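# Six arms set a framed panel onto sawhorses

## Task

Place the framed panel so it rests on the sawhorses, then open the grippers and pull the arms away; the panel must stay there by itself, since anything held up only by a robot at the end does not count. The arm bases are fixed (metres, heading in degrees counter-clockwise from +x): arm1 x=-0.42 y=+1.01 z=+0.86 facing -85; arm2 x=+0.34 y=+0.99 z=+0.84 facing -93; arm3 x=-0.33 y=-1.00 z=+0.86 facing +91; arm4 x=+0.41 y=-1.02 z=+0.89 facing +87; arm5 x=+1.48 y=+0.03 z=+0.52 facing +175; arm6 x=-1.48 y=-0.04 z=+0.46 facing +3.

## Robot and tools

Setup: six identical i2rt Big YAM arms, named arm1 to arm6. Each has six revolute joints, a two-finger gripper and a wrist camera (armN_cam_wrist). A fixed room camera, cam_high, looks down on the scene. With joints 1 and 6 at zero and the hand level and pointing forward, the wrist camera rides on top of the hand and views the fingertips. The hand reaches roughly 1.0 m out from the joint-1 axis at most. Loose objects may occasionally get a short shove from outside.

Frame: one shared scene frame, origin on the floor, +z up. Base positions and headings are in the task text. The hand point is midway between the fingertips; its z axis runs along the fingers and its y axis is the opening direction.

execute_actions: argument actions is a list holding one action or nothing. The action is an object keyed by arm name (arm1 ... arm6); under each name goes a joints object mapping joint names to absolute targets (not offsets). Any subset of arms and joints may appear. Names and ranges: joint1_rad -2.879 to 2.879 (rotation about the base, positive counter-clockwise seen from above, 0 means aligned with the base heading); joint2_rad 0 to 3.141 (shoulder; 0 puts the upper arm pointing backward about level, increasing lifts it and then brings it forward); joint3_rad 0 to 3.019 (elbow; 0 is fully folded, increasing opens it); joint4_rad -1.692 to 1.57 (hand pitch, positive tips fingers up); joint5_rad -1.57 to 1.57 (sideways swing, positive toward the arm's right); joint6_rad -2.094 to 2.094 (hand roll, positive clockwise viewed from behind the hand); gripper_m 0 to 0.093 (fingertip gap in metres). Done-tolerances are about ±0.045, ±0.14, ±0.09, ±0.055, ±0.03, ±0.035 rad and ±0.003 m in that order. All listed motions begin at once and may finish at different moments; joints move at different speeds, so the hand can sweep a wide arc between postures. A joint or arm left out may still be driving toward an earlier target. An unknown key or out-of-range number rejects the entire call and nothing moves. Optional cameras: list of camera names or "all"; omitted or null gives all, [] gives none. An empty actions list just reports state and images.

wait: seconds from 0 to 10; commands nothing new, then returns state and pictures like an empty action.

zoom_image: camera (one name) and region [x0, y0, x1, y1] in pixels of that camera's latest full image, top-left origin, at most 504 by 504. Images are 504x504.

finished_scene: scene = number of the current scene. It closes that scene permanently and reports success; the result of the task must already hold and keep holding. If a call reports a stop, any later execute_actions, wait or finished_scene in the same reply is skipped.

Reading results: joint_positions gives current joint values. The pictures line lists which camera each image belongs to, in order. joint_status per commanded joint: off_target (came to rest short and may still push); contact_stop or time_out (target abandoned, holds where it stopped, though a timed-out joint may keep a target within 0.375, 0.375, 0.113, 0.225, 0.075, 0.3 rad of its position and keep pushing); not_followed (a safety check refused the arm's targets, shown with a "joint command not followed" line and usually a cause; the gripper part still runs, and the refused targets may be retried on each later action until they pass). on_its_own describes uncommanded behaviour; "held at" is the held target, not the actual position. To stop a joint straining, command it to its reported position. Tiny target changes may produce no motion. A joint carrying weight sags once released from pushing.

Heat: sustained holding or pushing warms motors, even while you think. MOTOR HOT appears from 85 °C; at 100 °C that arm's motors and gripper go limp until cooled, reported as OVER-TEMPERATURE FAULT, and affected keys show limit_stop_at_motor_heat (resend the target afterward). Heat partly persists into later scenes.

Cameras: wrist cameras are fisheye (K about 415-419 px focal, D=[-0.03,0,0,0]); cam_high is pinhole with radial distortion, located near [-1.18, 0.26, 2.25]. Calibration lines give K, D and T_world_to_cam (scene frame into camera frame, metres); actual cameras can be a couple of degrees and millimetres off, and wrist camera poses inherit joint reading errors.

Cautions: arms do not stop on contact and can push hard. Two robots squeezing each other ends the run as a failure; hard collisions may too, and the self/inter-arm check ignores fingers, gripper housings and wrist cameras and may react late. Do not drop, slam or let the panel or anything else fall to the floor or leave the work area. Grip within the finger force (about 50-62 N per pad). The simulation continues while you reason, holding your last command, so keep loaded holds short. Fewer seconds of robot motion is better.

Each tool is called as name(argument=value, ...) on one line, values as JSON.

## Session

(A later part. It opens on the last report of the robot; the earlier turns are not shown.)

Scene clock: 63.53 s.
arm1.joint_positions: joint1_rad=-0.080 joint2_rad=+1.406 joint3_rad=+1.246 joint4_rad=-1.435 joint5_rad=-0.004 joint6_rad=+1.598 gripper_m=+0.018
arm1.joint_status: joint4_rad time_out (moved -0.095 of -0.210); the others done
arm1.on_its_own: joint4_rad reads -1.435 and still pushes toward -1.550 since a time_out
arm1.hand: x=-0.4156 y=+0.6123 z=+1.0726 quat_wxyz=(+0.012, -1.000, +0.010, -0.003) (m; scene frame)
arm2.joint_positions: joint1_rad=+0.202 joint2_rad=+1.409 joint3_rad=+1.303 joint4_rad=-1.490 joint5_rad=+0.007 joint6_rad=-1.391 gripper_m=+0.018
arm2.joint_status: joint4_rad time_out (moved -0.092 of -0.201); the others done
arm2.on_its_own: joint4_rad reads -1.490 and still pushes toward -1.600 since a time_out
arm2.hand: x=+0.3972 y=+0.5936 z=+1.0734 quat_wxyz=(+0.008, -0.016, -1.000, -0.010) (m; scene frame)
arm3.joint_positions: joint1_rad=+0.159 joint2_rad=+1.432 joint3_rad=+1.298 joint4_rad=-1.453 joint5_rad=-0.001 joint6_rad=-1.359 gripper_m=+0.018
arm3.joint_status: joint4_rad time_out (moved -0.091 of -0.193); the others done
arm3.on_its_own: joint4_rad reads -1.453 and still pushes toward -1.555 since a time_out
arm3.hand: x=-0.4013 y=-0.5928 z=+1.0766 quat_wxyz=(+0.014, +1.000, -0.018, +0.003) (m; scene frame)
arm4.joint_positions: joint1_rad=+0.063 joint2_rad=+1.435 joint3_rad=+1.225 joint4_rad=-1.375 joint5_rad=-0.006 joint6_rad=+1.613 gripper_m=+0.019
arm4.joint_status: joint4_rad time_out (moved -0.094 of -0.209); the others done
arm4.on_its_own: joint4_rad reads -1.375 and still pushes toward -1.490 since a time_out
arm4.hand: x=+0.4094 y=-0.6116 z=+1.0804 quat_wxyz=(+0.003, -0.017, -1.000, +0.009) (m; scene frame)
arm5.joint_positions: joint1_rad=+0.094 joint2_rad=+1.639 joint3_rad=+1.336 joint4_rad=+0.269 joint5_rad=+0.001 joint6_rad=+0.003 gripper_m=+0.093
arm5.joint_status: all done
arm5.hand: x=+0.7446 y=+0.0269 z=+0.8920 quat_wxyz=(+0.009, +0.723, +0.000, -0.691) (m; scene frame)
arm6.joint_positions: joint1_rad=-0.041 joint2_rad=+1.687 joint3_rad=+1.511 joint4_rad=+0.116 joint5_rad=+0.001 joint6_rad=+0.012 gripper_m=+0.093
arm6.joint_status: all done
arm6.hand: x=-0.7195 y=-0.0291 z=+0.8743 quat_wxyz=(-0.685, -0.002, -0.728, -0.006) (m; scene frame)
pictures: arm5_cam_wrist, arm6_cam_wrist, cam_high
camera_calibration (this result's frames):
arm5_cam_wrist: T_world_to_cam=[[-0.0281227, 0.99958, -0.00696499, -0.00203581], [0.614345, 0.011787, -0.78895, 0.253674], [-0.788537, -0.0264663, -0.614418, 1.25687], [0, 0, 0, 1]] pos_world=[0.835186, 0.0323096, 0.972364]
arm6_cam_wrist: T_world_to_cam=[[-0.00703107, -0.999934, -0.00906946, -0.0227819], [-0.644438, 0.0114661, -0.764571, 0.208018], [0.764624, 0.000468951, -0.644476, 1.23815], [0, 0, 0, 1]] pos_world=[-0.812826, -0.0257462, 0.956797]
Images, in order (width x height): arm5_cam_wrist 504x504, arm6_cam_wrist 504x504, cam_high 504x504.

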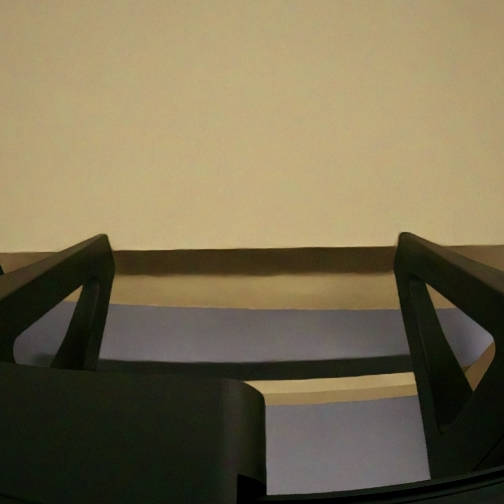

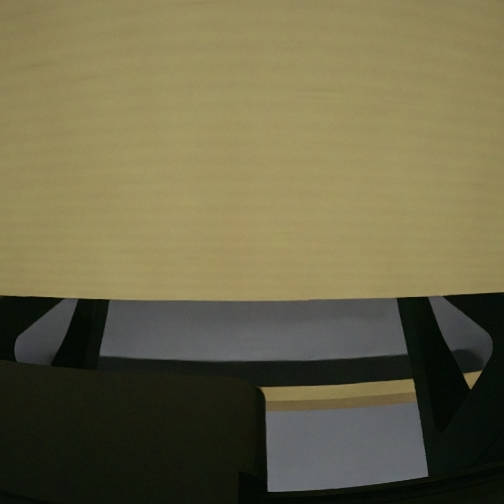

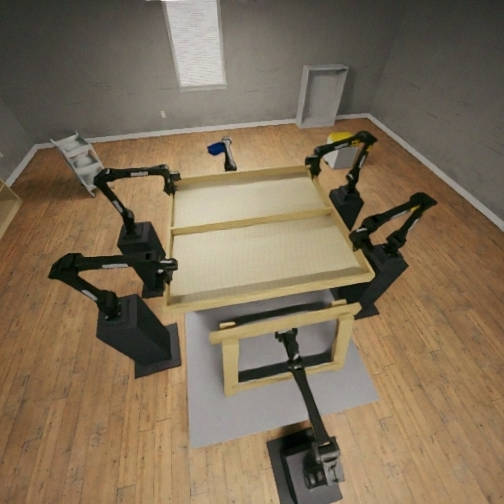

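execute_actions(actions=[{"arm6":{"joints":{"joint2_rad":1.52,"joint3_rad":1.26,"joint4_rad":0.22}},"arm5":{"joints":{"joint2_rad":1.56,"joint3_rad":1.36,"joint4_rad":0.215}}}], cameras=[])

execute_actions(actions=[{"arm6":{"joints":{"joint3_rad":1.42,"joint4_rad":0.125}}}], cameras=["arm5_cam_wrist","arm6_cam_wrist"])

Scene clock: 65.27 s.
arm1.joint_positions: joint1_rad=-0.080 joint2_rad=+1.406 joint3_rad=+1.246 joint4_rad=-1.435 joint5_rad=-0.004 joint6_rad=+1.598 gripper_m=+0.018
arm1.joint_status: not commanded
arm1.on_its_own: joint4_rad reads -1.435 and still pushes toward -1.550 since a time_out
arm1.hand: x=-0.4156 y=+0.6123 z=+1.0726 quat_wxyz=(+0.012, -1.000, +0.010, -0.003) (m; scene frame)
arm2.joint_positions: joint1_rad=+0.202 joint2_rad=+1.409 joint3_rad=+1.303 joint4_rad=-1.490 joint5_rad=+0.007 joint6_rad=-1.391 gripper_m=+0.018
arm2.joint_status: not commanded
arm2.on_its_own: joint4_rad reads -1.490 and still pushes toward -1.600 since a time_out
arm2.hand: x=+0.3972 y=+0.5936 z=+1.0734 quat_wxyz=(+0.008, -0.016, -1.000, -0.010) (m; scene frame)
arm3.joint_positions: joint1_rad=+0.159 joint2_rad=+1.432 joint3_rad=+1.298 joint4_rad=-1.453 joint5_rad=-0.001 joint6_rad=-1.359 gripper_m=+0.018
arm3.joint_status: not commanded
arm3.on_its_own: joint4_rad reads -1.453 and still pushes toward -1.555 since a time_out
arm3.hand: x=-0.4013 y=-0.5928 z=+1.0766 quat_wxyz=(+0.014, +1.000, -0.018, +0.003) (m; scene frame)
arm4.joint_positions: joint1_rad=+0.063 joint2_rad=+1.435 joint3_rad=+1.225 joint4_rad=-1.375 joint5_rad=-0.006 joint6_rad=+1.613 gripper_m=+0.019
arm4.joint_status: not commanded
arm4.on_its_own: joint4_rad reads -1.375 and still pushes toward -1.490 since a time_out
arm4.hand: x=+0.4094 y=-0.6116 z=+1.0804 quat_wxyz=(+0.003, -0.017, -1.000, +0.009) (m; scene frame)
arm5.joint_positions: joint1_rad=+0.094 joint2_rad=+1.556 joint3_rad=+1.336 joint4_rad=+0.219 joint5_rad=+0.001 joint6_rad=+0.003 gripper_m=+0.093
arm5.joint_status: all done
arm5.hand: x=+0.7672 y=+0.0273 z=+0.9378 quat_wxyz=(+0.009, +0.711, +0.000, -0.703) (m; scene frame)
arm6.joint_positions: joint1_rad=-0.041 joint2_rad=+1.498 joint3_rad=+1.264 joint4_rad=+0.212 joint5_rad=+0.001 joint6_rad=+0.012 gripper_m=+0.093
arm6.joint_status: all done
arm6.hand: x=-0.7947 y=-0.0298 z=+0.8762 quat_wxyz=(-0.699, -0.002, -0.715, -0.006) (m; scene frame)
pictures: none
No camera images: the call's "cameras" was empty. Leave "cameras" out to get every camera's image.

Scene clock: 66.20 s.
arm1.joint_positions: joint1_rad=-0.080 joint2_rad=+1.406 joint3_rad=+1.246 joint4_rad=-1.435 joint5_rad=-0.004 joint6_rad=+1.598 gripper_m=+0.018
arm1.joint_status: not commanded
arm1.on_its_own: joint4_rad reads -1.435 and still pushes toward -1.550 since a time_out
arm1.hand: x=-0.4156 y=+0.6123 z=+1.0726 quat_wxyz=(+0.012, -1.000, +0.010, -0.003) (m; scene frame)
arm2.joint_positions: joint1_rad=+0.202 joint2_rad=+1.409 joint3_rad=+1.303 joint4_rad=-1.490 joint5_rad=+0.007 joint6_rad=-1.391 gripper_m=+0.018
arm2.joint_status: not commanded
arm2.on_its_own: joint4_rad reads -1.490 and still pushes toward -1.600 since a time_out
arm2.hand: x=+0.3972 y=+0.5936 z=+1.0734 quat_wxyz=(+0.008, -0.016, -1.000, -0.010) (m; scene frame)
arm3.joint_positions: joint1_rad=+0.159 joint2_rad=+1.432 joint3_rad=+1.298 joint4_rad=-1.453 joint5_rad=-0.001 joint6_rad=-1.359 gripper_m=+0.018
arm3.joint_status: not commanded
arm3.on_its_own: joint4_rad reads -1.453 and still pushes toward -1.555 since a time_out
arm3.hand: x=-0.4013 y=-0.5928 z=+1.0766 quat_wxyz=(+0.014, +1.000, -0.018, +0.003) (m; scene frame)
arm4.joint_positions: joint1_rad=+0.063 joint2_rad=+1.435 joint3_rad=+1.225 joint4_rad=-1.375 joint5_rad=-0.006 joint6_rad=+1.613 gripper_m=+0.019
arm4.joint_status: not commanded
arm4.on_its_own: joint4_rad reads -1.375 and still pushes toward -1.490 since a time_out
arm4.hand: x=+0.4094 y=-0.6116 z=+1.0804 quat_wxyz=(+0.003, -0.017, -1.000, +0.009) (m; scene frame)
arm5.joint_positions: joint1_rad=+0.094 joint2_rad=+1.556 joint3_rad=+1.336 joint4_rad=+0.219 joint5_rad=+0.001 joint6_rad=+0.003 gripper_m=+0.093
arm5.joint_status: not commanded
arm5.hand: x=+0.7672 y=+0.0273 z=+0.9378 quat_wxyz=(+0.009, +0.711, +0.000, -0.703) (m; scene frame)
arm6.joint_positions: joint1_rad=-0.041 joint2_rad=+1.505 joint3_rad=+1.379 joint4_rad=+0.131 joint5_rad=+0.001 joint6_rad=+0.012 gripper_m=+0.093
arm6.joint_status: all done
arm6.hand: x=-0.7847 y=-0.0296 z=+0.9237 quat_wxyz=(-0.709, -0.001, -0.705, -0.007) (m; scene frame)
pictures: arm5_cam_wrist, arm6_cam_wrist
camera_calibration (this result's frames):
arm5_cam_wrist: T_world_to_cam=[[-0.0283919, 0.999576, -0.00645328, -0.00183206], [0.587827, 0.0114743, -0.808905, 0.314992], [-0.808488, -0.0267597, -0.587904, 1.29323], [0, 0, 0, 1]] pos_world=[0.860346, 0.0328234, 1.01508]
arm6_cam_wrist: T_world_to_cam=[[-0.00632422, -0.999929, -0.0100747, -0.0218101], [-0.592617, 0.0118628, -0.805397, 0.282187], [0.80546, 0.000876944, -0.59265, 1.30406], [0, 0, 0, 1]] pos_world=[-0.883278, -0.0262997, 0.999904]
Images, in order (width x height): arm5_cam_wrist 504x504, arm6_cam_wrist 504x504.

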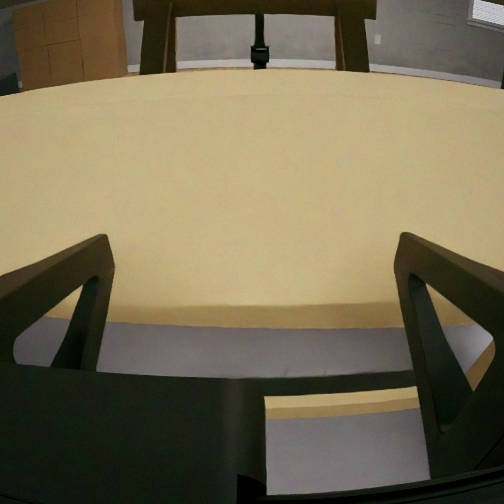

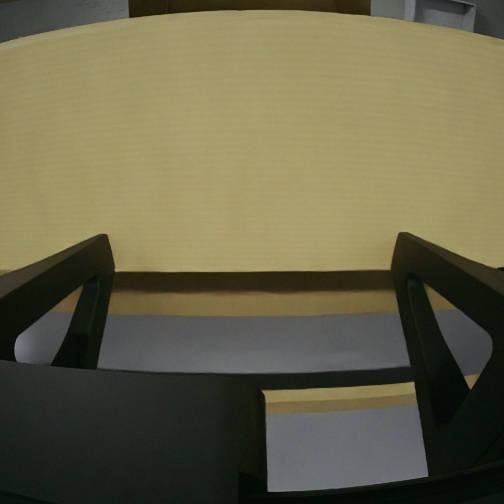

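execute_actions(actions=[{"arm6":{"joints":{"joint2_rad":1.65,"joint3_rad":1.66,"joint4_rad":0.04}},"arm5":{"joints":{"joint2_rad":1.69,"joint3_rad":1.555,"joint4_rad":0.18}}}], cameras=["arm5_cam_wrist","arm6_cam_wrist","cam_high"])

Scene clock: 68.77 s.
arm1.joint_positions: joint1_rad=-0.080 joint2_rad=+1.406 joint3_rad=+1.246 joint4_rad=-1.435 joint5_rad=-0.004 joint6_rad=+1.598 gripper_m=+0.018
arm1.joint_status: not commanded
arm1.on_its_own: joint4_rad reads -1.435 and still pushes toward -1.550 since a time_out
arm1.hand: x=-0.4156 y=+0.6123 z=+1.0726 quat_wxyz=(+0.012, -1.000, +0.010, -0.003) (m; scene frame)
arm2.joint_positions: joint1_rad=+0.202 joint2_rad=+1.409 joint3_rad=+1.303 joint4_rad=-1.490 joint5_rad=+0.007 joint6_rad=-1.391 gripper_m=+0.018
arm2.joint_status: not commanded
arm2.on_its_own: joint4_rad reads -1.490 and still pushes toward -1.600 since a time_out
arm2.hand: x=+0.3972 y=+0.5936 z=+1.0734 quat_wxyz=(+0.008, -0.016, -1.000, -0.010) (m; scene frame)
arm3.joint_positions: joint1_rad=+0.159 joint2_rad=+1.432 joint3_rad=+1.298 joint4_rad=-1.453 joint5_rad=-0.001 joint6_rad=-1.359 gripper_m=+0.018
arm3.joint_status: not commanded
arm3.on_its_own: joint4_rad reads -1.453 and still pushes toward -1.555 since a time_out
arm3.hand: x=-0.4013 y=-0.5928 z=+1.0766 quat_wxyz=(+0.014, +1.000, -0.018, +0.003) (m; scene frame)
arm4.joint_positions: joint1_rad=+0.063 joint2_rad=+1.435 joint3_rad=+1.225 joint4_rad=-1.375 joint5_rad=-0.006 joint6_rad=+1.613 gripper_m=+0.019
arm4.joint_status: not commanded
arm4.on_its_own: joint4_rad reads -1.375 and still pushes toward -1.490 since a time_out
arm4.hand: x=+0.4094 y=-0.6116 z=+1.0804 quat_wxyz=(+0.003, -0.017, -1.000, +0.009) (m; scene frame)
arm5.joint_positions: joint1_rad=+0.093 joint2_rad=+1.655 joint3_rad=+1.459 joint4_rad=+0.168 joint5_rad=-0.008 joint6_rad=-0.001 gripper_m=+0.093
arm5.joint_status: joint3_rad time_out (moved +0.122 of +0.219); the others done
arm5.on_its_own: joint3_rad reads +1.459 and still pushes toward +1.555 since a time_out
arm5.hand: x=+0.7282 y=+0.0263 z=+0.9312 quat_wxyz=(+0.010, +0.721, +0.004, -0.693) (m; scene frame)
arm6.joint_positions: joint1_rad=-0.041 joint2_rad=+1.616 joint3_rad=+1.550 joint4_rad=+0.015 joint5_rad=+0.002 joint6_rad=+0.012 gripper_m=+0.093
arm6.joint_status: joint3_rad time_out (moved +0.171 of +0.281); the others done
arm6.on_its_own: joint3_rad reads +1.550 and still pushes toward +1.660 since a time_out
arm6.hand: x=-0.7405 y=-0.0293 z=+0.9250 quat_wxyz=(-0.688, -0.002, -0.725, -0.006) (m; scene frame)
pictures: arm5_cam_wrist, arm6_cam_wrist, cam_high
camera_calibration (this result's frames):
arm5_cam_wrist: T_world_to_cam=[[-0.0362878, 0.999338, -0.00265803, 0.000252786], [0.609874, 0.0200385, -0.792245, 0.300729], [-0.791667, -0.0303699, -0.610198, 1.26643], [0, 0, 0, 1]] pos_world=[0.819192, 0.0321825, 1.01102]
arm6_cam_wrist: T_world_to_cam=[[-0.00729796, -0.999935, -0.00881085, -0.023094], [-0.637405, 0.0114408, -0.770444, 0.243907], [0.770495, -0.0000065984, -0.637447, 1.28472], [0, 0, 0, 1]] pos_world=[-0.834573, -0.0258745, 1.00666]
Images, in order (width x height): arm5_cam_wrist 504x504, arm6_cam_wrist 504x504, cam_high 504x504.

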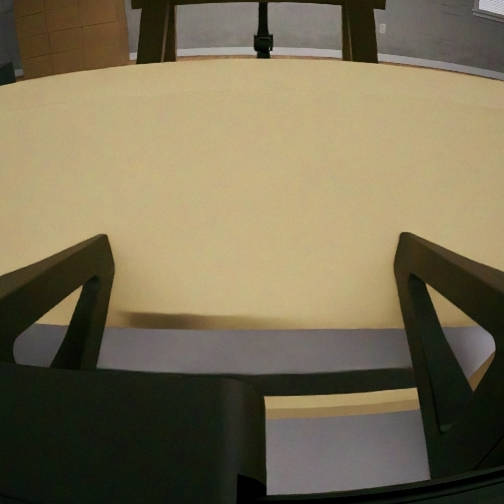

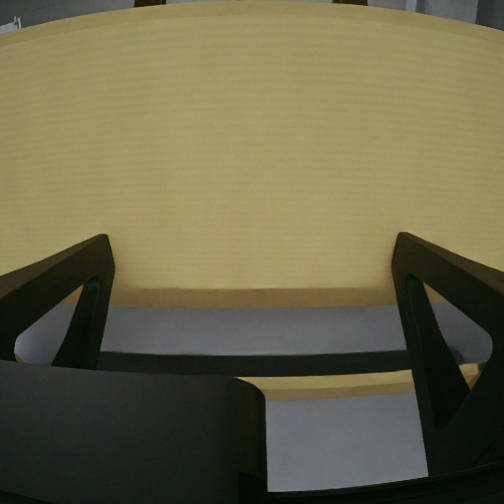

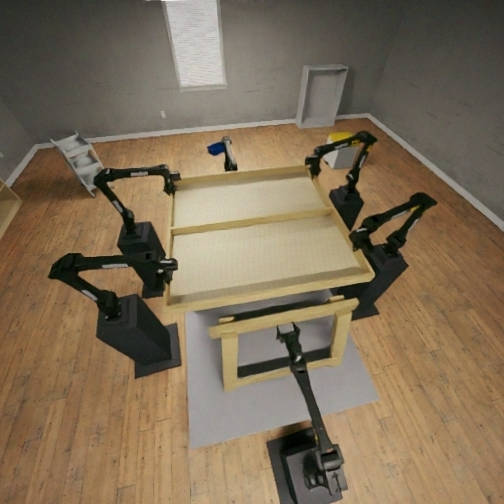

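execute_actions(actions=[{"arm6":{"joints":{"joint2_rad":1.86,"joint3_rad":1.90,"joint4_rad":0.0}},"arm5":{"joints":{"joint2_rad":1.87,"joint3_rad":1.78,"joint4_rad":0.13}}}], cameras=["arm5_cam_wrist","arm6_cam_wrist","cam_high"])

Scene clock: 70.23 s.
arm1.joint_positions: joint1_rad=-0.080 joint2_rad=+1.406 joint3_rad=+1.246 joint4_rad=-1.435 joint5_rad=-0.004 joint6_rad=+1.598 gripper_m=+0.018
arm1.joint_status: not commanded
arm1.on_its_own: joint4_rad reads -1.435 and still pushes toward -1.550 since a time_out
arm1.hand: x=-0.4156 y=+0.6123 z=+1.0726 quat_wxyz=(+0.012, -1.000, +0.010, -0.003) (m; scene frame)
arm2.joint_positions: joint1_rad=+0.202 joint2_rad=+1.409 joint3_rad=+1.303 joint4_rad=-1.490 joint5_rad=+0.007 joint6_rad=-1.391 gripper_m=+0.018
arm2.joint_status: not commanded
arm2.on_its_own: joint4_rad reads -1.490 and still pushes toward -1.600 since a time_out
arm2.hand: x=+0.3972 y=+0.5936 z=+1.0734 quat_wxyz=(+0.008, -0.016, -1.000, -0.010) (m; scene frame)
arm3.joint_positions: joint1_rad=+0.159 joint2_rad=+1.432 joint3_rad=+1.298 joint4_rad=-1.453 joint5_rad=-0.001 joint6_rad=-1.359 gripper_m=+0.018
arm3.joint_status: not commanded
arm3.on_its_own: joint4_rad reads -1.453 and still pushes toward -1.555 since a time_out
arm3.hand: x=-0.4013 y=-0.5928 z=+1.0766 quat_wxyz=(+0.014, +1.000, -0.018, +0.003) (m; scene frame)
arm4.joint_positions: joint1_rad=+0.063 joint2_rad=+1.435 joint3_rad=+1.225 joint4_rad=-1.375 joint5_rad=-0.006 joint6_rad=+1.613 gripper_m=+0.019
arm4.joint_status: not commanded
arm4.on_its_own: joint4_rad reads -1.375 and still pushes toward -1.490 since a time_out
arm4.hand: x=+0.4094 y=-0.6116 z=+1.0804 quat_wxyz=(+0.003, -0.017, -1.000, +0.009) (m; scene frame)
arm5.joint_positions: joint1_rad=+0.094 joint2_rad=+1.854 joint3_rad=+1.722 joint4_rad=+0.117 joint5_rad=-0.009 joint6_rad=-0.005 gripper_m=+0.093
arm5.joint_status: all done
arm5.hand: x=+0.6527 y=+0.0241 z=+0.9310 quat_wxyz=(+0.010, +0.716, +0.006, -0.698) (m; scene frame)
arm6.joint_positions: joint1_rad=-0.041 joint2_rad=+1.836 joint3_rad=+1.830 joint4_rad=-0.019 joint5_rad=+0.003 joint6_rad=+0.012 gripper_m=+0.093
arm6.joint_status: all done
arm6.hand: x=-0.6596 y=-0.0288 z=+0.9267 quat_wxyz=(-0.698, -0.002, -0.716, -0.006) (m; scene frame)
pictures: arm5_cam_wrist, arm6_cam_wrist, cam_high
camera_calibration (this result's frames):
arm5_cam_wrist: T_world_to_cam=[[-0.0385641, 0.999256, 0.00106812, -0.00223162], [0.599118, 0.0239771, -0.800302, 0.361154], [-0.799732, -0.030223, -0.599597, 1.2019], [0, 0, 0, 1]] pos_world=[0.744735, 0.0298954, 1.00969]
arm6_cam_wrist: T_world_to_cam=[[-0.00816854, -0.999928, -0.00880714, -0.0225711], [-0.617192, 0.0119712, -0.786722, 0.325118], [0.78677, -0.000990677, -0.617245, 1.2155], [0, 0, 0, 1]] pos_world=[-0.755847, -0.0252573, 1.00584]
Images, in order (width x height): arm5_cam_wrist 504x504, arm6_cam_wrist 504x504, cam_high 504x504.

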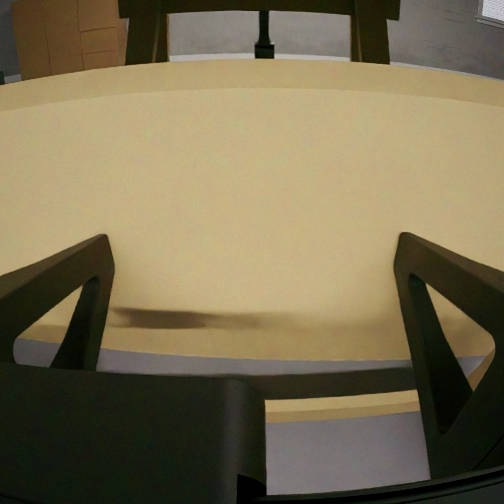

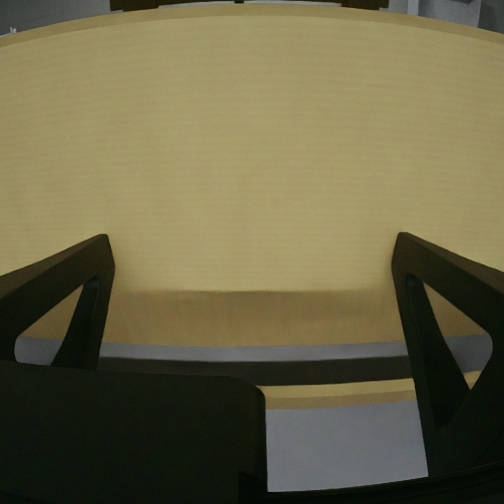

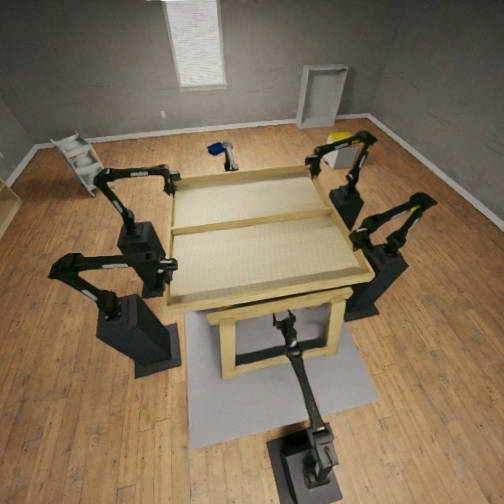

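execute_actions(actions=[{"arm6":{"joints":{"joint2_rad":2.16,"joint3_rad":2.35,"joint4_rad":-0.15}},"arm5":{"joints":{"joint2_rad":2.14,"joint3_rad":2.19,"joint4_rad":-0.015}}}], cameras=["arm5_cam_wrist","arm6_cam_wrist","cam_high"])

Scene clock: 71.67 s.
arm1.joint_positions: joint1_rad=-0.080 joint2_rad=+1.406 joint3_rad=+1.246 joint4_rad=-1.435 joint5_rad=-0.004 joint6_rad=+1.598 gripper_m=+0.018
arm1.joint_status: not commanded
arm1.on_its_own: joint4_rad reads -1.435 and still pushes toward -1.550 since a time_out
arm1.hand: x=-0.4156 y=+0.6123 z=+1.0726 quat_wxyz=(+0.012, -1.000, +0.010, -0.003) (m; scene frame)
arm2.joint_positions: joint1_rad=+0.202 joint2_rad=+1.409 joint3_rad=+1.303 joint4_rad=-1.490 joint5_rad=+0.007 joint6_rad=-1.391 gripper_m=+0.018
arm2.joint_status: not commanded
arm2.on_its_own: joint4_rad reads -1.490 and still pushes toward -1.600 since a time_out
arm2.hand: x=+0.3972 y=+0.5936 z=+1.0734 quat_wxyz=(+0.008, -0.016, -1.000, -0.010) (m; scene frame)
arm3.joint_positions: joint1_rad=+0.159 joint2_rad=+1.432 joint3_rad=+1.298 joint4_rad=-1.453 joint5_rad=-0.001 joint6_rad=-1.359 gripper_m=+0.018
arm3.joint_status: not commanded
arm3.on_its_own: joint4_rad reads -1.453 and still pushes toward -1.555 since a time_out
arm3.hand: x=-0.4013 y=-0.5928 z=+1.0766 quat_wxyz=(+0.014, +1.000, -0.018, +0.003) (m; scene frame)
arm4.joint_positions: joint1_rad=+0.063 joint2_rad=+1.435 joint3_rad=+1.225 joint4_rad=-1.375 joint5_rad=-0.006 joint6_rad=+1.613 gripper_m=+0.019
arm4.joint_status: not commanded
arm4.on_its_own: joint4_rad reads -1.375 and still pushes toward -1.490 since a time_out
arm4.hand: x=+0.4094 y=-0.6116 z=+1.0804 quat_wxyz=(+0.003, -0.017, -1.000, +0.009) (m; scene frame)
arm5.joint_positions: joint1_rad=+0.097 joint2_rad=+2.113 joint3_rad=+2.121 joint4_rad=-0.022 joint5_rad=-0.011 joint6_rad=-0.003 gripper_m=+0.093
arm5.joint_status: all done
arm5.hand: x=+0.5668 y=+0.0205 z=+0.9279 quat_wxyz=(+0.012, +0.716, +0.007, -0.698) (m; scene frame)
arm6.joint_positions: joint1_rad=-0.041 joint2_rad=+2.115 joint3_rad=+2.265 joint4_rad=-0.165 joint5_rad=+0.004 joint6_rad=+0.011 gripper_m=+0.093
arm6.joint_status: all done
arm6.hand: x=-0.5744 y=-0.0282 z=+0.9291 quat_wxyz=(-0.701, -0.002, -0.713, -0.005) (m; scene frame)
pictures: arm5_cam_wrist, arm6_cam_wrist, cam_high
camera_calibration (this result's frames):
arm5_cam_wrist: T_world_to_cam=[[-0.0427083, 0.999087, -0.000512145, 0.00181134], [0.598402, 0.0251696, -0.8008, 0.411031], [-0.800057, -0.0345073, -0.598931, 1.13087], [0, 0, 0, 1]] pos_world=[0.658877, 0.0268681, 1.00647]
arm6_cam_wrist: T_world_to_cam=[[-0.00881648, -0.999931, -0.0078092, -0.0225532], [-0.609647, 0.0115652, -0.792589, 0.389353], [0.792624, -0.00222699, -0.609707, 1.14625], [0, 0, 0, 1]] pos_world=[-0.671372, -0.0245019, 1.00729]
Images, in order (width x height): arm5_cam_wrist 504x504, arm6_cam_wrist 504x504, cam_high 504x504.

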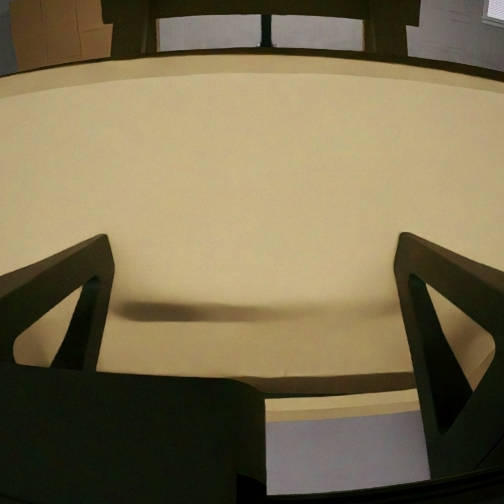

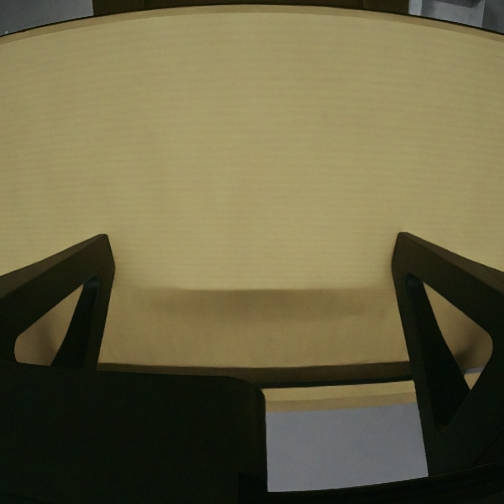

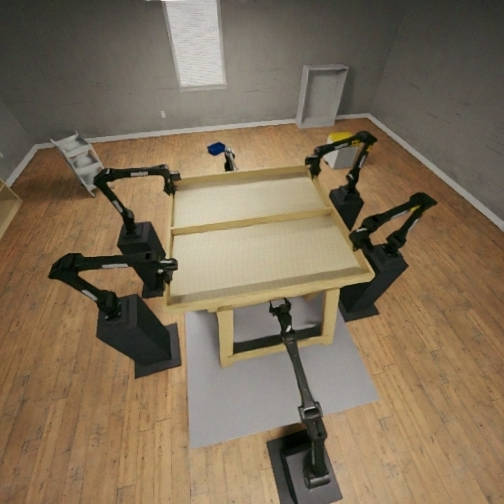

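execute_actions(actions=[{"arm6":{"joints":{"joint2_rad":2.31,"joint3_rad":2.60,"joint4_rad":-0.25}},"arm5":{"joints":{"joint2_rad":2.28,"joint3_rad":2.41,"joint4_rad":-0.10}}}], cameras=["cam_high"])

Scene clock: 72.93 s.
arm1.joint_positions: joint1_rad=-0.080 joint2_rad=+1.406 joint3_rad=+1.246 joint4_rad=-1.435 joint5_rad=-0.004 joint6_rad=+1.598 gripper_m=+0.018
arm1.joint_status: not commanded
arm1.on_its_own: joint4_rad reads -1.435 and still pushes toward -1.550 since a time_out
arm1.hand: x=-0.4156 y=+0.6123 z=+1.0726 quat_wxyz=(+0.012, -1.000, +0.010, -0.003) (m; scene frame)
arm2.joint_positions: joint1_rad=+0.202 joint2_rad=+1.409 joint3_rad=+1.303 joint4_rad=-1.490 joint5_rad=+0.007 joint6_rad=-1.391 gripper_m=+0.018
arm2.joint_status: not commanded
arm2.on_its_own: joint4_rad reads -1.490 and still pushes toward -1.600 since a time_out
arm2.hand: x=+0.3972 y=+0.5936 z=+1.0734 quat_wxyz=(+0.008, -0.016, -1.000, -0.010) (m; scene frame)
arm3.joint_positions: joint1_rad=+0.159 joint2_rad=+1.432 joint3_rad=+1.298 joint4_rad=-1.453 joint5_rad=-0.001 joint6_rad=-1.359 gripper_m=+0.018
arm3.joint_status: not commanded
arm3.on_its_own: joint4_rad reads -1.453 and still pushes toward -1.555 since a time_out
arm3.hand: x=-0.4013 y=-0.5928 z=+1.0766 quat_wxyz=(+0.014, +1.000, -0.018, +0.003) (m; scene frame)
arm4.joint_positions: joint1_rad=+0.063 joint2_rad=+1.435 joint3_rad=+1.225 joint4_rad=-1.375 joint5_rad=-0.006 joint6_rad=+1.613 gripper_m=+0.019
arm4.joint_status: not commanded
arm4.on_its_own: joint4_rad reads -1.375 and still pushes toward -1.490 since a time_out
arm4.hand: x=+0.4094 y=-0.6116 z=+1.0804 quat_wxyz=(+0.003, -0.017, -1.000, +0.009) (m; scene frame)
arm5.joint_positions: joint1_rad=+0.097 joint2_rad=+2.243 joint3_rad=+2.344 joint4_rad=-0.112 joint5_rad=-0.016 joint6_rad=-0.009 gripper_m=+0.093
arm5.joint_status: all done
arm5.hand: x=+0.5334 y=+0.0184 z=+0.9287 quat_wxyz=(+0.012, +0.715, +0.011, -0.699) (m; scene frame)
arm6.joint_positions: joint1_rad=-0.041 joint2_rad=+2.262 joint3_rad=+2.519 joint4_rad=-0.268 joint5_rad=+0.004 joint6_rad=+0.011 gripper_m=+0.093
arm6.joint_status: all done
arm6.hand: x=-0.5433 y=-0.0280 z=+0.9300 quat_wxyz=(-0.703, -0.002, -0.712, -0.005) (m; scene frame)
pictures: cam_high
Images, in order (width x height): cam_high 504x504.

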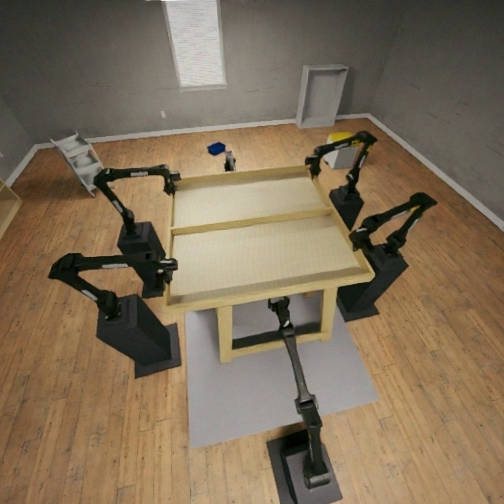

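execute_actions(actions=[{"arm1":{"joints":{"joint2_rad":1.35,"joint3_rad":1.235,"joint4_rad":-1.42}},"arm2":{"joints":{"joint2_rad":1.38,"joint3_rad":1.305,"joint4_rad":-1.47}},"arm3":{"joints":{"joint2_rad":1.39,"joint3_rad":1.28,"joint4_rad":-1.426}},"arm4":{"joints":{"joint2_rad":1.40,"joint3_rad":1.215,"joint4_rad":-1.357}},"arm6":{"joints":{"joint2_rad":1.86,"joint3_rad":1.80,"joint4_rad":0.0}},"arm5":{"joints":{"joint2_rad":1.87,"joint3_rad":1.69,"joint4_rad":0.13}}}], cameras=["arm5_cam_wrist","arm6_cam_wrist"])

Scene clock: 75.03 s.
arm1.joint_positions: joint1_rad=-0.079 joint2_rad=+1.430 joint3_rad=+1.203 joint4_rad=-1.368 joint5_rad=-0.006 joint6_rad=+1.598 gripper_m=+0.018
arm1.joint_status: all done
arm1.hand: x=-0.4149 y=+0.6080 z=+1.0469 quat_wxyz=(+0.012, -1.000, +0.009, -0.004) (m; scene frame)
arm2.joint_positions: joint1_rad=+0.202 joint2_rad=+1.439 joint3_rad=+1.270 joint4_rad=-1.440 joint5_rad=+0.006 joint6_rad=-1.391 gripper_m=+0.018
arm2.joint_status: all done
arm2.hand: x=+0.3979 y=+0.5886 z=+1.0494 quat_wxyz=(+0.009, -0.016, -1.000, -0.016) (m; scene frame)
arm3.joint_positions: joint1_rad=+0.159 joint2_rad=+1.447 joint3_rad=+1.235 joint4_rad=-1.386 joint5_rad=-0.003 joint6_rad=-1.358 gripper_m=+0.018
arm3.joint_status: all done
arm3.hand: x=-0.4012 y=-0.5952 z=+1.0470 quat_wxyz=(+0.019, +1.000, -0.018, +0.003) (m; scene frame)
arm4.joint_positions: joint1_rad=+0.063 joint2_rad=+1.456 joint3_rad=+1.171 joint4_rad=-1.316 joint5_rad=-0.006 joint6_rad=+1.613 gripper_m=+0.019
arm4.joint_status: all done
arm4.hand: x=+0.4094 y=-0.6144 z=+1.0526 quat_wxyz=(+0.003, -0.017, -1.000, +0.017) (m; scene frame)
arm5.joint_positions: joint1_rad=+0.097 joint2_rad=+1.883 joint3_rad=+1.671 joint4_rad=+0.128 joint5_rad=-0.002 joint6_rad=-0.008 gripper_m=+0.093
arm5.joint_status: all done
arm5.hand: x=+0.6495 y=+0.0222 z=+0.8786 quat_wxyz=(+0.007, +0.740, +0.006, -0.672) (m; scene frame)
arm6.joint_positions: joint1_rad=-0.041 joint2_rad=+1.858 joint3_rad=+1.794 joint4_rad=+0.000 joint5_rad=+0.002 joint6_rad=+0.011 gripper_m=+0.093
arm6.joint_status: all done
arm6.hand: x=-0.6535 y=-0.0287 z=+0.8919 quat_wxyz=(-0.684, -0.001, -0.730, -0.005) (m; scene frame)
pictures: arm5_cam_wrist, arm6_cam_wrist
camera_calibration (this result's frames):
arm5_cam_wrist: T_world_to_cam=[[-0.0358238, 0.999353, 0.00329855, -0.00414443], [0.653224, 0.0259139, -0.756721, 0.247645], [-0.756317, -0.024954, -0.65373, 1.18709], [0, 0, 0, 1]] pos_world=[0.735897, 0.0273468, 0.963445]
arm6_cam_wrist: T_world_to_cam=[[-0.00770045, -0.999945, -0.00706955, -0.0239275], [-0.64675, 0.0103723, -0.762631, 0.260673], [0.762663, -0.00130036, -0.646795, 1.19975], [0, 0, 0, 1]] pos_world=[-0.746602, -0.0250698, 0.974624]
Images, in order (width x height): arm5_cam_wrist 504x504, arm6_cam_wrist 504x504.

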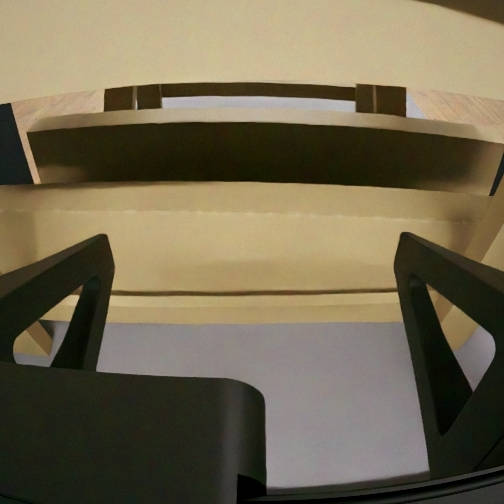

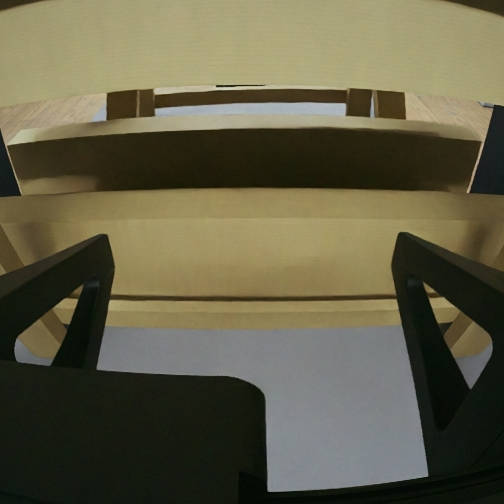

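execute_actions(actions=[{"arm1":{"joints":{"joint2_rad":1.39,"joint3_rad":1.16,"joint4_rad":-1.31}},"arm2":{"joints":{"joint2_rad":1.42,"joint3_rad":1.225,"joint4_rad":-1.36}},"arm3":{"joints":{"joint2_rad":1.43,"joint3_rad":1.205,"joint4_rad":-1.316}},"arm4":{"joints":{"joint2_rad":1.44,"joint3_rad":1.14,"joint4_rad":-1.247}},"arm6":{"joints":{"joint2_rad":1.45,"joint3_rad":1.2,"joint4_rad":0.75}},"arm5":{"joints":{"joint2_rad":1.45,"joint3_rad":1.06,"joint4_rad":0.89}}}], cameras=["arm5_cam_wrist","arm6_cam_wrist"])

Scene clock: 77.07 s.
arm1.joint_positions: joint1_rad=-0.079 joint2_rad=+1.450 joint3_rad=+1.138 joint4_rad=-1.280 joint5_rad=-0.006 joint6_rad=+1.598 gripper_m=+0.018
arm1.joint_status: all done
arm1.hand: x=-0.4148 y=+0.6080 z=+1.0158 quat_wxyz=(+0.010, -1.000, +0.009, -0.004) (m; scene frame)
arm2.joint_positions: joint1_rad=+0.202 joint2_rad=+1.454 joint3_rad=+1.204 joint4_rad=-1.354 joint5_rad=+0.004 joint6_rad=-1.391 gripper_m=+0.018
arm2.joint_status: all done
arm2.hand: x=+0.3982 y=+0.5876 z=+1.0190 quat_wxyz=(+0.008, -0.016, -1.000, -0.014) (m; scene frame)
arm3.joint_positions: joint1_rad=+0.159 joint2_rad=+1.469 joint3_rad=+1.168 joint4_rad=-1.295 joint5_rad=-0.004 joint6_rad=-1.357 gripper_m=+0.018
arm3.joint_status: all done
arm3.hand: x=-0.4013 y=-0.5951 z=+1.0140 quat_wxyz=(+0.018, +1.000, -0.019, +0.003) (m; scene frame)
arm4.joint_positions: joint1_rad=+0.063 joint2_rad=+1.483 joint3_rad=+1.111 joint4_rad=-1.226 joint5_rad=-0.005 joint6_rad=+1.613 gripper_m=+0.019
arm4.joint_status: all done
arm4.hand: x=+0.4095 y=-0.6141 z=+1.0203 quat_wxyz=(+0.002, -0.017, -1.000, +0.015) (m; scene frame)
arm5.joint_positions: joint1_rad=+0.097 joint2_rad=+1.454 joint3_rad=+1.050 joint4_rad=+0.875 joint5_rad=-0.002 joint6_rad=-0.008 gripper_m=+0.093
arm5.joint_status: all done
arm5.hand: x=+0.8537 y=+0.0265 z=+0.9879 quat_wxyz=(+0.007, +0.527, +0.003, -0.850) (m; scene frame)
arm6.joint_positions: joint1_rad=-0.041 joint2_rad=+1.433 joint3_rad=+1.205 joint4_rad=+0.736 joint5_rad=+0.002 joint6_rad=+0.011 gripper_m=+0.093
arm6.joint_status: all done
arm6.hand: x=-0.8497 y=-0.0302 z=+1.0052 quat_wxyz=(-0.862, -0.001, -0.508, -0.007) (m; scene frame)
pictures: arm5_cam_wrist, arm6_cam_wrist
camera_calibration (this result's frames):
arm5_cam_wrist: T_world_to_cam=[[-0.0257588, 0.999599, 0.0117612, -0.0185121], [0.156158, 0.0156442, -0.987608, 0.849584], [-0.987396, -0.023603, -0.156498, 1.11909], [0, 0, 0, 1]] pos_world=[0.971835, 0.0316274, 1.01441]
arm6_cam_wrist: T_world_to_cam=[[-0.000699364, -0.999894, -0.0145442, -0.012722], [-0.132701, 0.0145084, -0.99105, 0.886758], [0.991156, 0.00123692, -0.132697, 1.10017], [0, 0, 0, 1]] pos_world=[-0.972771, -0.0269469, 1.02463]
Images, in order (width x height): arm5_cam_wrist 504x504, arm6_cam_wrist 504x504.

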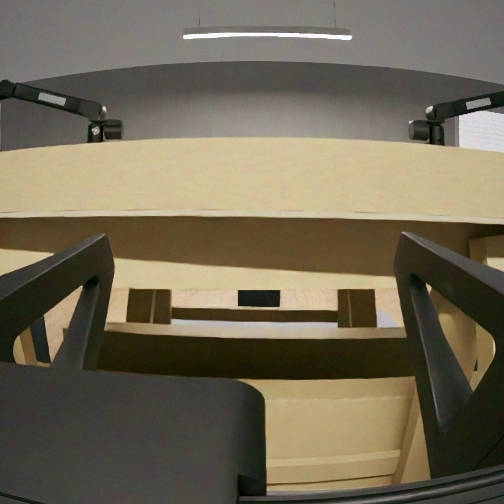

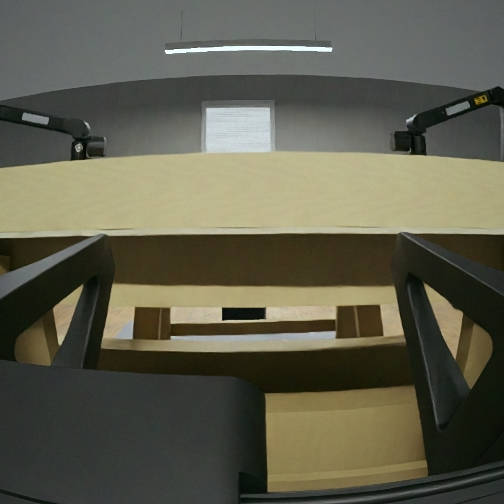

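execute_actions(actions=[{"arm1":{"joints":{"joint2_rad":1.43,"joint3_rad":1.11,"joint4_rad":-1.25}},"arm2":{"joints":{"joint2_rad":1.45,"joint3_rad":1.175,"joint4_rad":-1.31}},"arm3":{"joints":{"joint2_rad":1.46,"joint3_rad":1.15,"joint4_rad":-1.26}},"arm4":{"joints":{"joint2_rad":1.475,"joint3_rad":1.085,"joint4_rad":-1.19}}}], cameras=["arm5_cam_wrist","arm6_cam_wrist"])

Scene clock: 77.93 s.
arm1.joint_positions: joint1_rad=-0.079 joint2_rad=+1.442 joint3_rad=+1.125 joint4_rad=-1.261 joint5_rad=-0.006 joint6_rad=+1.598 gripper_m=+0.018
arm1.joint_status: all done
arm1.hand: x=-0.4148 y=+0.6084 z=+1.0137 quat_wxyz=(+0.004, -1.000, +0.009, -0.004) (m; scene frame)
arm2.joint_positions: joint1_rad=+0.202 joint2_rad=+1.443 joint3_rad=+1.188 joint4_rad=-1.330 joint5_rad=+0.004 joint6_rad=-1.391 gripper_m=+0.018
arm2.joint_status: all done
arm2.hand: x=+0.3981 y=+0.5879 z=+1.0171 quat_wxyz=(+0.006, -0.016, -1.000, -0.004) (m; scene frame)
arm3.joint_positions: joint1_rad=+0.159 joint2_rad=+1.460 joint3_rad=+1.154 joint4_rad=-1.274 joint5_rad=-0.004 joint6_rad=-1.357 gripper_m=+0.018
arm3.joint_status: all done
arm3.hand: x=-0.4012 y=-0.5955 z=+1.0121 quat_wxyz=(+0.010, +1.000, -0.019, +0.001) (m; scene frame)
arm4.joint_positions: joint1_rad=+0.063 joint2_rad=+1.472 joint3_rad=+1.094 joint4_rad=-1.201 joint5_rad=-0.005 joint6_rad=+1.613 gripper_m=+0.019
arm4.joint_status: all done
arm4.hand: x=+0.4095 y=-0.6145 z=+1.0184 quat_wxyz=(+0.003, -0.017, -1.000, +0.006) (m; scene frame)
arm5.joint_positions: joint1_rad=+0.097 joint2_rad=+1.454 joint3_rad=+1.050 joint4_rad=+0.875 joint5_rad=-0.002 joint6_rad=-0.008 gripper_m=+0.093
arm5.joint_status: not commanded
arm5.hand: x=+0.8537 y=+0.0265 z=+0.9879 quat_wxyz=(+0.007, +0.527, +0.003, -0.850) (m; scene frame)
arm6.joint_positions: joint1_rad=-0.041 joint2_rad=+1.433 joint3_rad=+1.205 joint4_rad=+0.736 joint5_rad=+0.002 joint6_rad=+0.011 gripper_m=+0.093
arm6.joint_status: not commanded
arm6.hand: x=-0.8497 y=-0.0302 z=+1.0052 quat_wxyz=(-0.862, -0.001, -0.508, -0.007) (m; scene frame)
pictures: arm5_cam_wrist, arm6_cam_wrist
camera_calibration (this result's frames):
arm5_cam_wrist: T_world_to_cam=[[-0.0257588, 0.999599, 0.0117612, -0.0185121], [0.156158, 0.0156442, -0.987608, 0.849584], [-0.987396, -0.023603, -0.156498, 1.11909], [0, 0, 0, 1]] pos_world=[0.971835, 0.0316274, 1.01441]
arm6_cam_wrist: T_world_to_cam=[[-0.000699364, -0.999894, -0.0145442, -0.012722], [-0.132701, 0.0145084, -0.99105, 0.886758], [0.991156, 0.00123692, -0.132697, 1.10017], [0, 0, 0, 1]] pos_world=[-0.972771, -0.0269469, 1.02463]
Images, in order (width x height): arm5_cam_wrist 504x504, arm6_cam_wrist 504x504.

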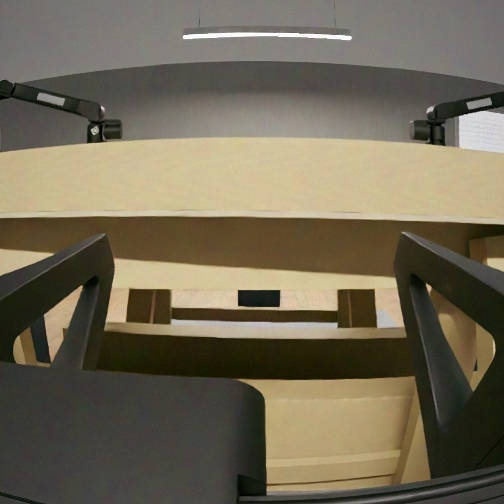

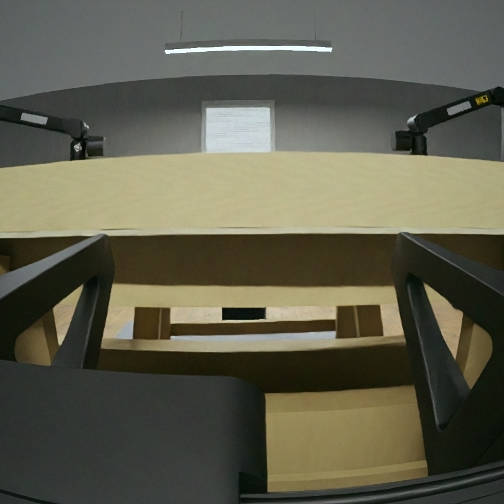

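execute_actions(actions=[{"arm1":{"joints":{"gripper_m":0.09}},"arm2":{"joints":{"gripper_m":0.09}},"arm3":{"joints":{"gripper_m":0.09}},"arm4":{"joints":{"gripper_m":0.09}},"arm5":{"joints":{"joint2_rad":0.9,"joint3_rad":0.9,"joint4_rad":0}},"arm6":{"joints":{"joint2_rad":0.9,"joint3_rad":0.9,"joint4_rad":0}}}], cameras=[])

execute_actions(actions=[{"arm1":{"joints":{"joint2_rad":1.39,"joint3_rad":1.30,"joint4_rad":-1.47}},"arm2":{"joints":{"joint2_rad":1.40,"joint3_rad":1.36,"joint4_rad":-1.53}},"arm3":{"joints":{"joint2_rad":1.42,"joint3_rad":1.335,"joint4_rad":-1.485}},"arm4":{"joints":{"joint2_rad":1.425,"joint3_rad":1.27,"joint4_rad":-1.415}}}], cameras=[])

execute_actions(actions=[{"arm1":{"joints":{"joint2_rad":0.7,"joint3_rad":1.40}},"arm2":{"joints":{"joint2_rad":0.7,"joint3_rad":1.40}},"arm3":{"joints":{"joint2_rad":0.7,"joint3_rad":1.40}},"arm4":{"joints":{"joint2_rad":0.7,"joint3_rad":1.40}}}], cameras=["cam_high"])

Scene clock: 80.00 s.
arm1.joint_positions: joint1_rad=-0.080 joint2_rad=+1.442 joint3_rad=+1.125 joint4_rad=-1.258 joint5_rad=-0.004 joint6_rad=+1.598 gripper_m=+0.090
arm1.joint_status: all done
arm1.hand: x=-0.4156 y=+0.6077 z=+1.0139 quat_wxyz=(+0.002, -1.000, +0.010, -0.003) (m; scene frame)
arm2.joint_positions: joint1_rad=+0.202 joint2_rad=+1.447 joint3_rad=+1.181 joint4_rad=-1.326 joint5_rad=+0.002 joint6_rad=-1.384 gripper_m=+0.090
arm2.joint_status: all done
arm2.hand: x=+0.3983 y=+0.5891 z=+1.0130 quat_wxyz=(+0.006, -0.020, -1.000, -0.008) (m; scene frame)
arm3.joint_positions: joint1_rad=+0.159 joint2_rad=+1.460 joint3_rad=+1.152 joint4_rad=-1.271 joint5_rad=-0.003 joint6_rad=-1.357 gripper_m=+0.090
arm3.joint_status: all done
arm3.hand: x=-0.4010 y=-0.5956 z=+1.0113 quat_wxyz=(+0.010, +1.000, -0.019, +0.002) (m; scene frame)
arm4.joint_positions: joint1_rad=+0.063 joint2_rad=+1.472 joint3_rad=+1.091 joint4_rad=-1.201 joint5_rad=-0.002 joint6_rad=+1.613 gripper_m=+0.090
arm4.joint_status: all done
arm4.hand: x=+0.4100 y=-0.6159 z=+1.0172 quat_wxyz=(+0.001, -0.017, -1.000, +0.008) (m; scene frame)
arm5.joint_positions: joint1_rad=+0.097 joint2_rad=+0.900 joint3_rad=+0.885 joint4_rad=+0.006 joint5_rad=-0.002 joint6_rad=-0.008 gripper_m=+0.093
arm5.joint_status: all done
arm5.hand: x=+1.0020 y=+0.0288 z=+0.9746 quat_wxyz=(+0.007, +0.715, +0.006, -0.699) (m; scene frame)
arm6.joint_positions: joint1_rad=-0.041 joint2_rad=+0.886 joint3_rad=+0.907 joint4_rad=+0.008 joint5_rad=+0.002 joint6_rad=+0.011 gripper_m=+0.093
arm6.joint_status: all done
arm6.hand: x=-1.0115 y=-0.0317 z=+0.9398 quat_wxyz=(-0.717, -0.001, -0.697, -0.006) (m; scene frame)
pictures: none
No camera images: the call's "cameras" was empty. Leave "cameras" out to get every camera's image.

Scene clock: 81.00 s.
arm1.joint_positions: joint1_rad=-0.080 joint2_rad=+1.389 joint3_rad=+1.257 joint4_rad=-1.462 joint5_rad=-0.004 joint6_rad=+1.598 gripper_m=+0.090
arm1.joint_status: all done
arm1.hand: x=-0.4158 y=+0.6172 z=+1.0828 quat_wxyz=(+0.012, -1.000, +0.010, -0.003) (m; scene frame)
arm2.joint_positions: joint1_rad=+0.202 joint2_rad=+1.402 joint3_rad=+1.310 joint4_rad=-1.515 joint5_rad=+0.002 joint6_rad=-1.383 gripper_m=+0.090
arm2.joint_status: all done
arm2.hand: x=+0.3974 y=+0.5983 z=+1.0789 quat_wxyz=(+0.007, -0.020, -1.000, -0.016) (m; scene frame)
arm3.joint_positions: joint1_rad=+0.159 joint2_rad=+1.412 joint3_rad=+1.303 joint4_rad=-1.475 joint5_rad=-0.003 joint6_rad=-1.357 gripper_m=+0.090
arm3.joint_status: all done
arm3.hand: x=-0.4008 y=-0.5983 z=+1.0864 quat_wxyz=(+0.012, +1.000, -0.019, +0.002) (m; scene frame)
arm4.joint_positions: joint1_rad=+0.063 joint2_rad=+1.414 joint3_rad=+1.243 joint4_rad=-1.398 joint5_rad=-0.002 joint6_rad=+1.613 gripper_m=+0.090
arm4.joint_status: all done
arm4.hand: x=+0.4100 y=-0.6125 z=+1.0953 quat_wxyz=(+0.001, -0.017, -1.000, +0.001) (m; scene frame)
arm5.joint_positions: joint1_rad=+0.097 joint2_rad=+0.900 joint3_rad=+0.885 joint4_rad=+0.006 joint5_rad=-0.002 joint6_rad=-0.008 gripper_m=+0.093
arm5.joint_status: not commanded
arm5.hand: x=+1.0020 y=+0.0288 z=+0.9746 quat_wxyz=(+0.007, +0.715, +0.006, -0.699) (m; scene frame)
arm6.joint_positions: joint1_rad=-0.041 joint2_rad=+0.886 joint3_rad=+0.907 joint4_rad=+0.008 joint5_rad=+0.002 joint6_rad=+0.011 gripper_m=+0.093
arm6.joint_status: not commanded
arm6.hand: x=-1.0115 y=-0.0317 z=+0.9398 quat_wxyz=(-0.717, -0.001, -0.697, -0.006) (m; scene frame)
pictures: none
No camera images: the call's "cameras" was empty. Leave "cameras" out to get every camera's image.

Scene clock: 82.57 s.
arm1.joint_positions: joint1_rad=-0.080 joint2_rad=+0.699 joint3_rad=+1.382 joint4_rad=-1.465 joint5_rad=-0.004 joint6_rad=+1.598 gripper_m=+0.090
arm1.joint_status: all done
arm1.hand: x=-0.4175 y=+0.7637 z=+1.3578 quat_wxyz=(-0.384, -0.923, +0.009, -0.009) (m; scene frame)
arm2.joint_positions: joint1_rad=+0.202 joint2_rad=+0.704 joint3_rad=+1.371 joint4_rad=-1.517 joint5_rad=+0.002 joint6_rad=-1.383 gripper_m=+0.090
arm2.joint_status: all done
arm2.hand: x=+0.3759 y=+0.7549 z=+1.3227 quat_wxyz=(-0.055, -0.018, -0.935, +0.350) (m; scene frame)
arm3.joint_positions: joint1_rad=+0.159 joint2_rad=+0.703 joint3_rad=+1.390 joint4_rad=-1.476 joint5_rad=-0.003 joint6_rad=-1.357 gripper_m=+0.090
arm3.joint_status: all done
arm3.hand: x=-0.3739 y=-0.7532 z=+1.3553 quat_wxyz=(-0.369, +0.927, -0.017, -0.073) (m; scene frame)
arm4.joint_positions: joint1_rad=+0.063 joint2_rad=+0.700 joint3_rad=+1.390 joint4_rad=-1.399 joint5_rad=-0.002 joint6_rad=+1.613 gripper_m=+0.090
arm4.joint_status: all done
arm4.hand: x=+0.4115 y=-0.7612 z=+1.4012 quat_wxyz=(+0.012, -0.015, -0.909, -0.416) (m; scene frame)
arm5.joint_positions: joint1_rad=+0.097 joint2_rad=+0.900 joint3_rad=+0.885 joint4_rad=+0.006 joint5_rad=-0.002 joint6_rad=-0.008 gripper_m=+0.093
arm5.joint_status: not commanded
arm5.hand: x=+1.0020 y=+0.0288 z=+0.9746 quat_wxyz=(+0.007, +0.715, +0.006, -0.699) (m; scene frame)
arm6.joint_positions: joint1_rad=-0.041 joint2_rad=+0.886 joint3_rad=+0.907 joint4_rad=+0.008 joint5_rad=+0.002 joint6_rad=+0.011 gripper_m=+0.093
arm6.joint_status: not commanded
arm6.hand: x=-1.0115 y=-0.0317 z=+0.9398 quat_wxyz=(-0.717, -0.001, -0.697, -0.006) (m; scene frame)
pictures: cam_high
Images, in order (width x height): cam_high 504x504.

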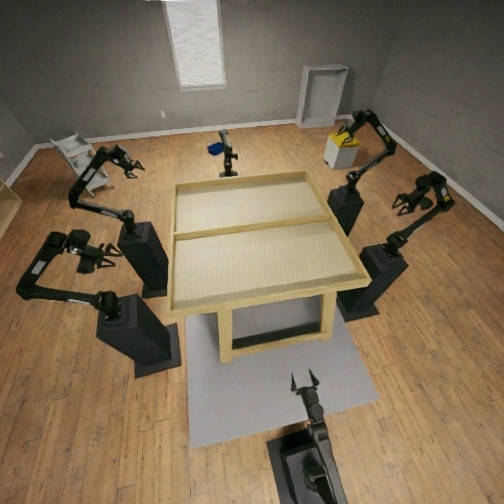

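finished_scene(scene=1)

The scene is finished: the task was done.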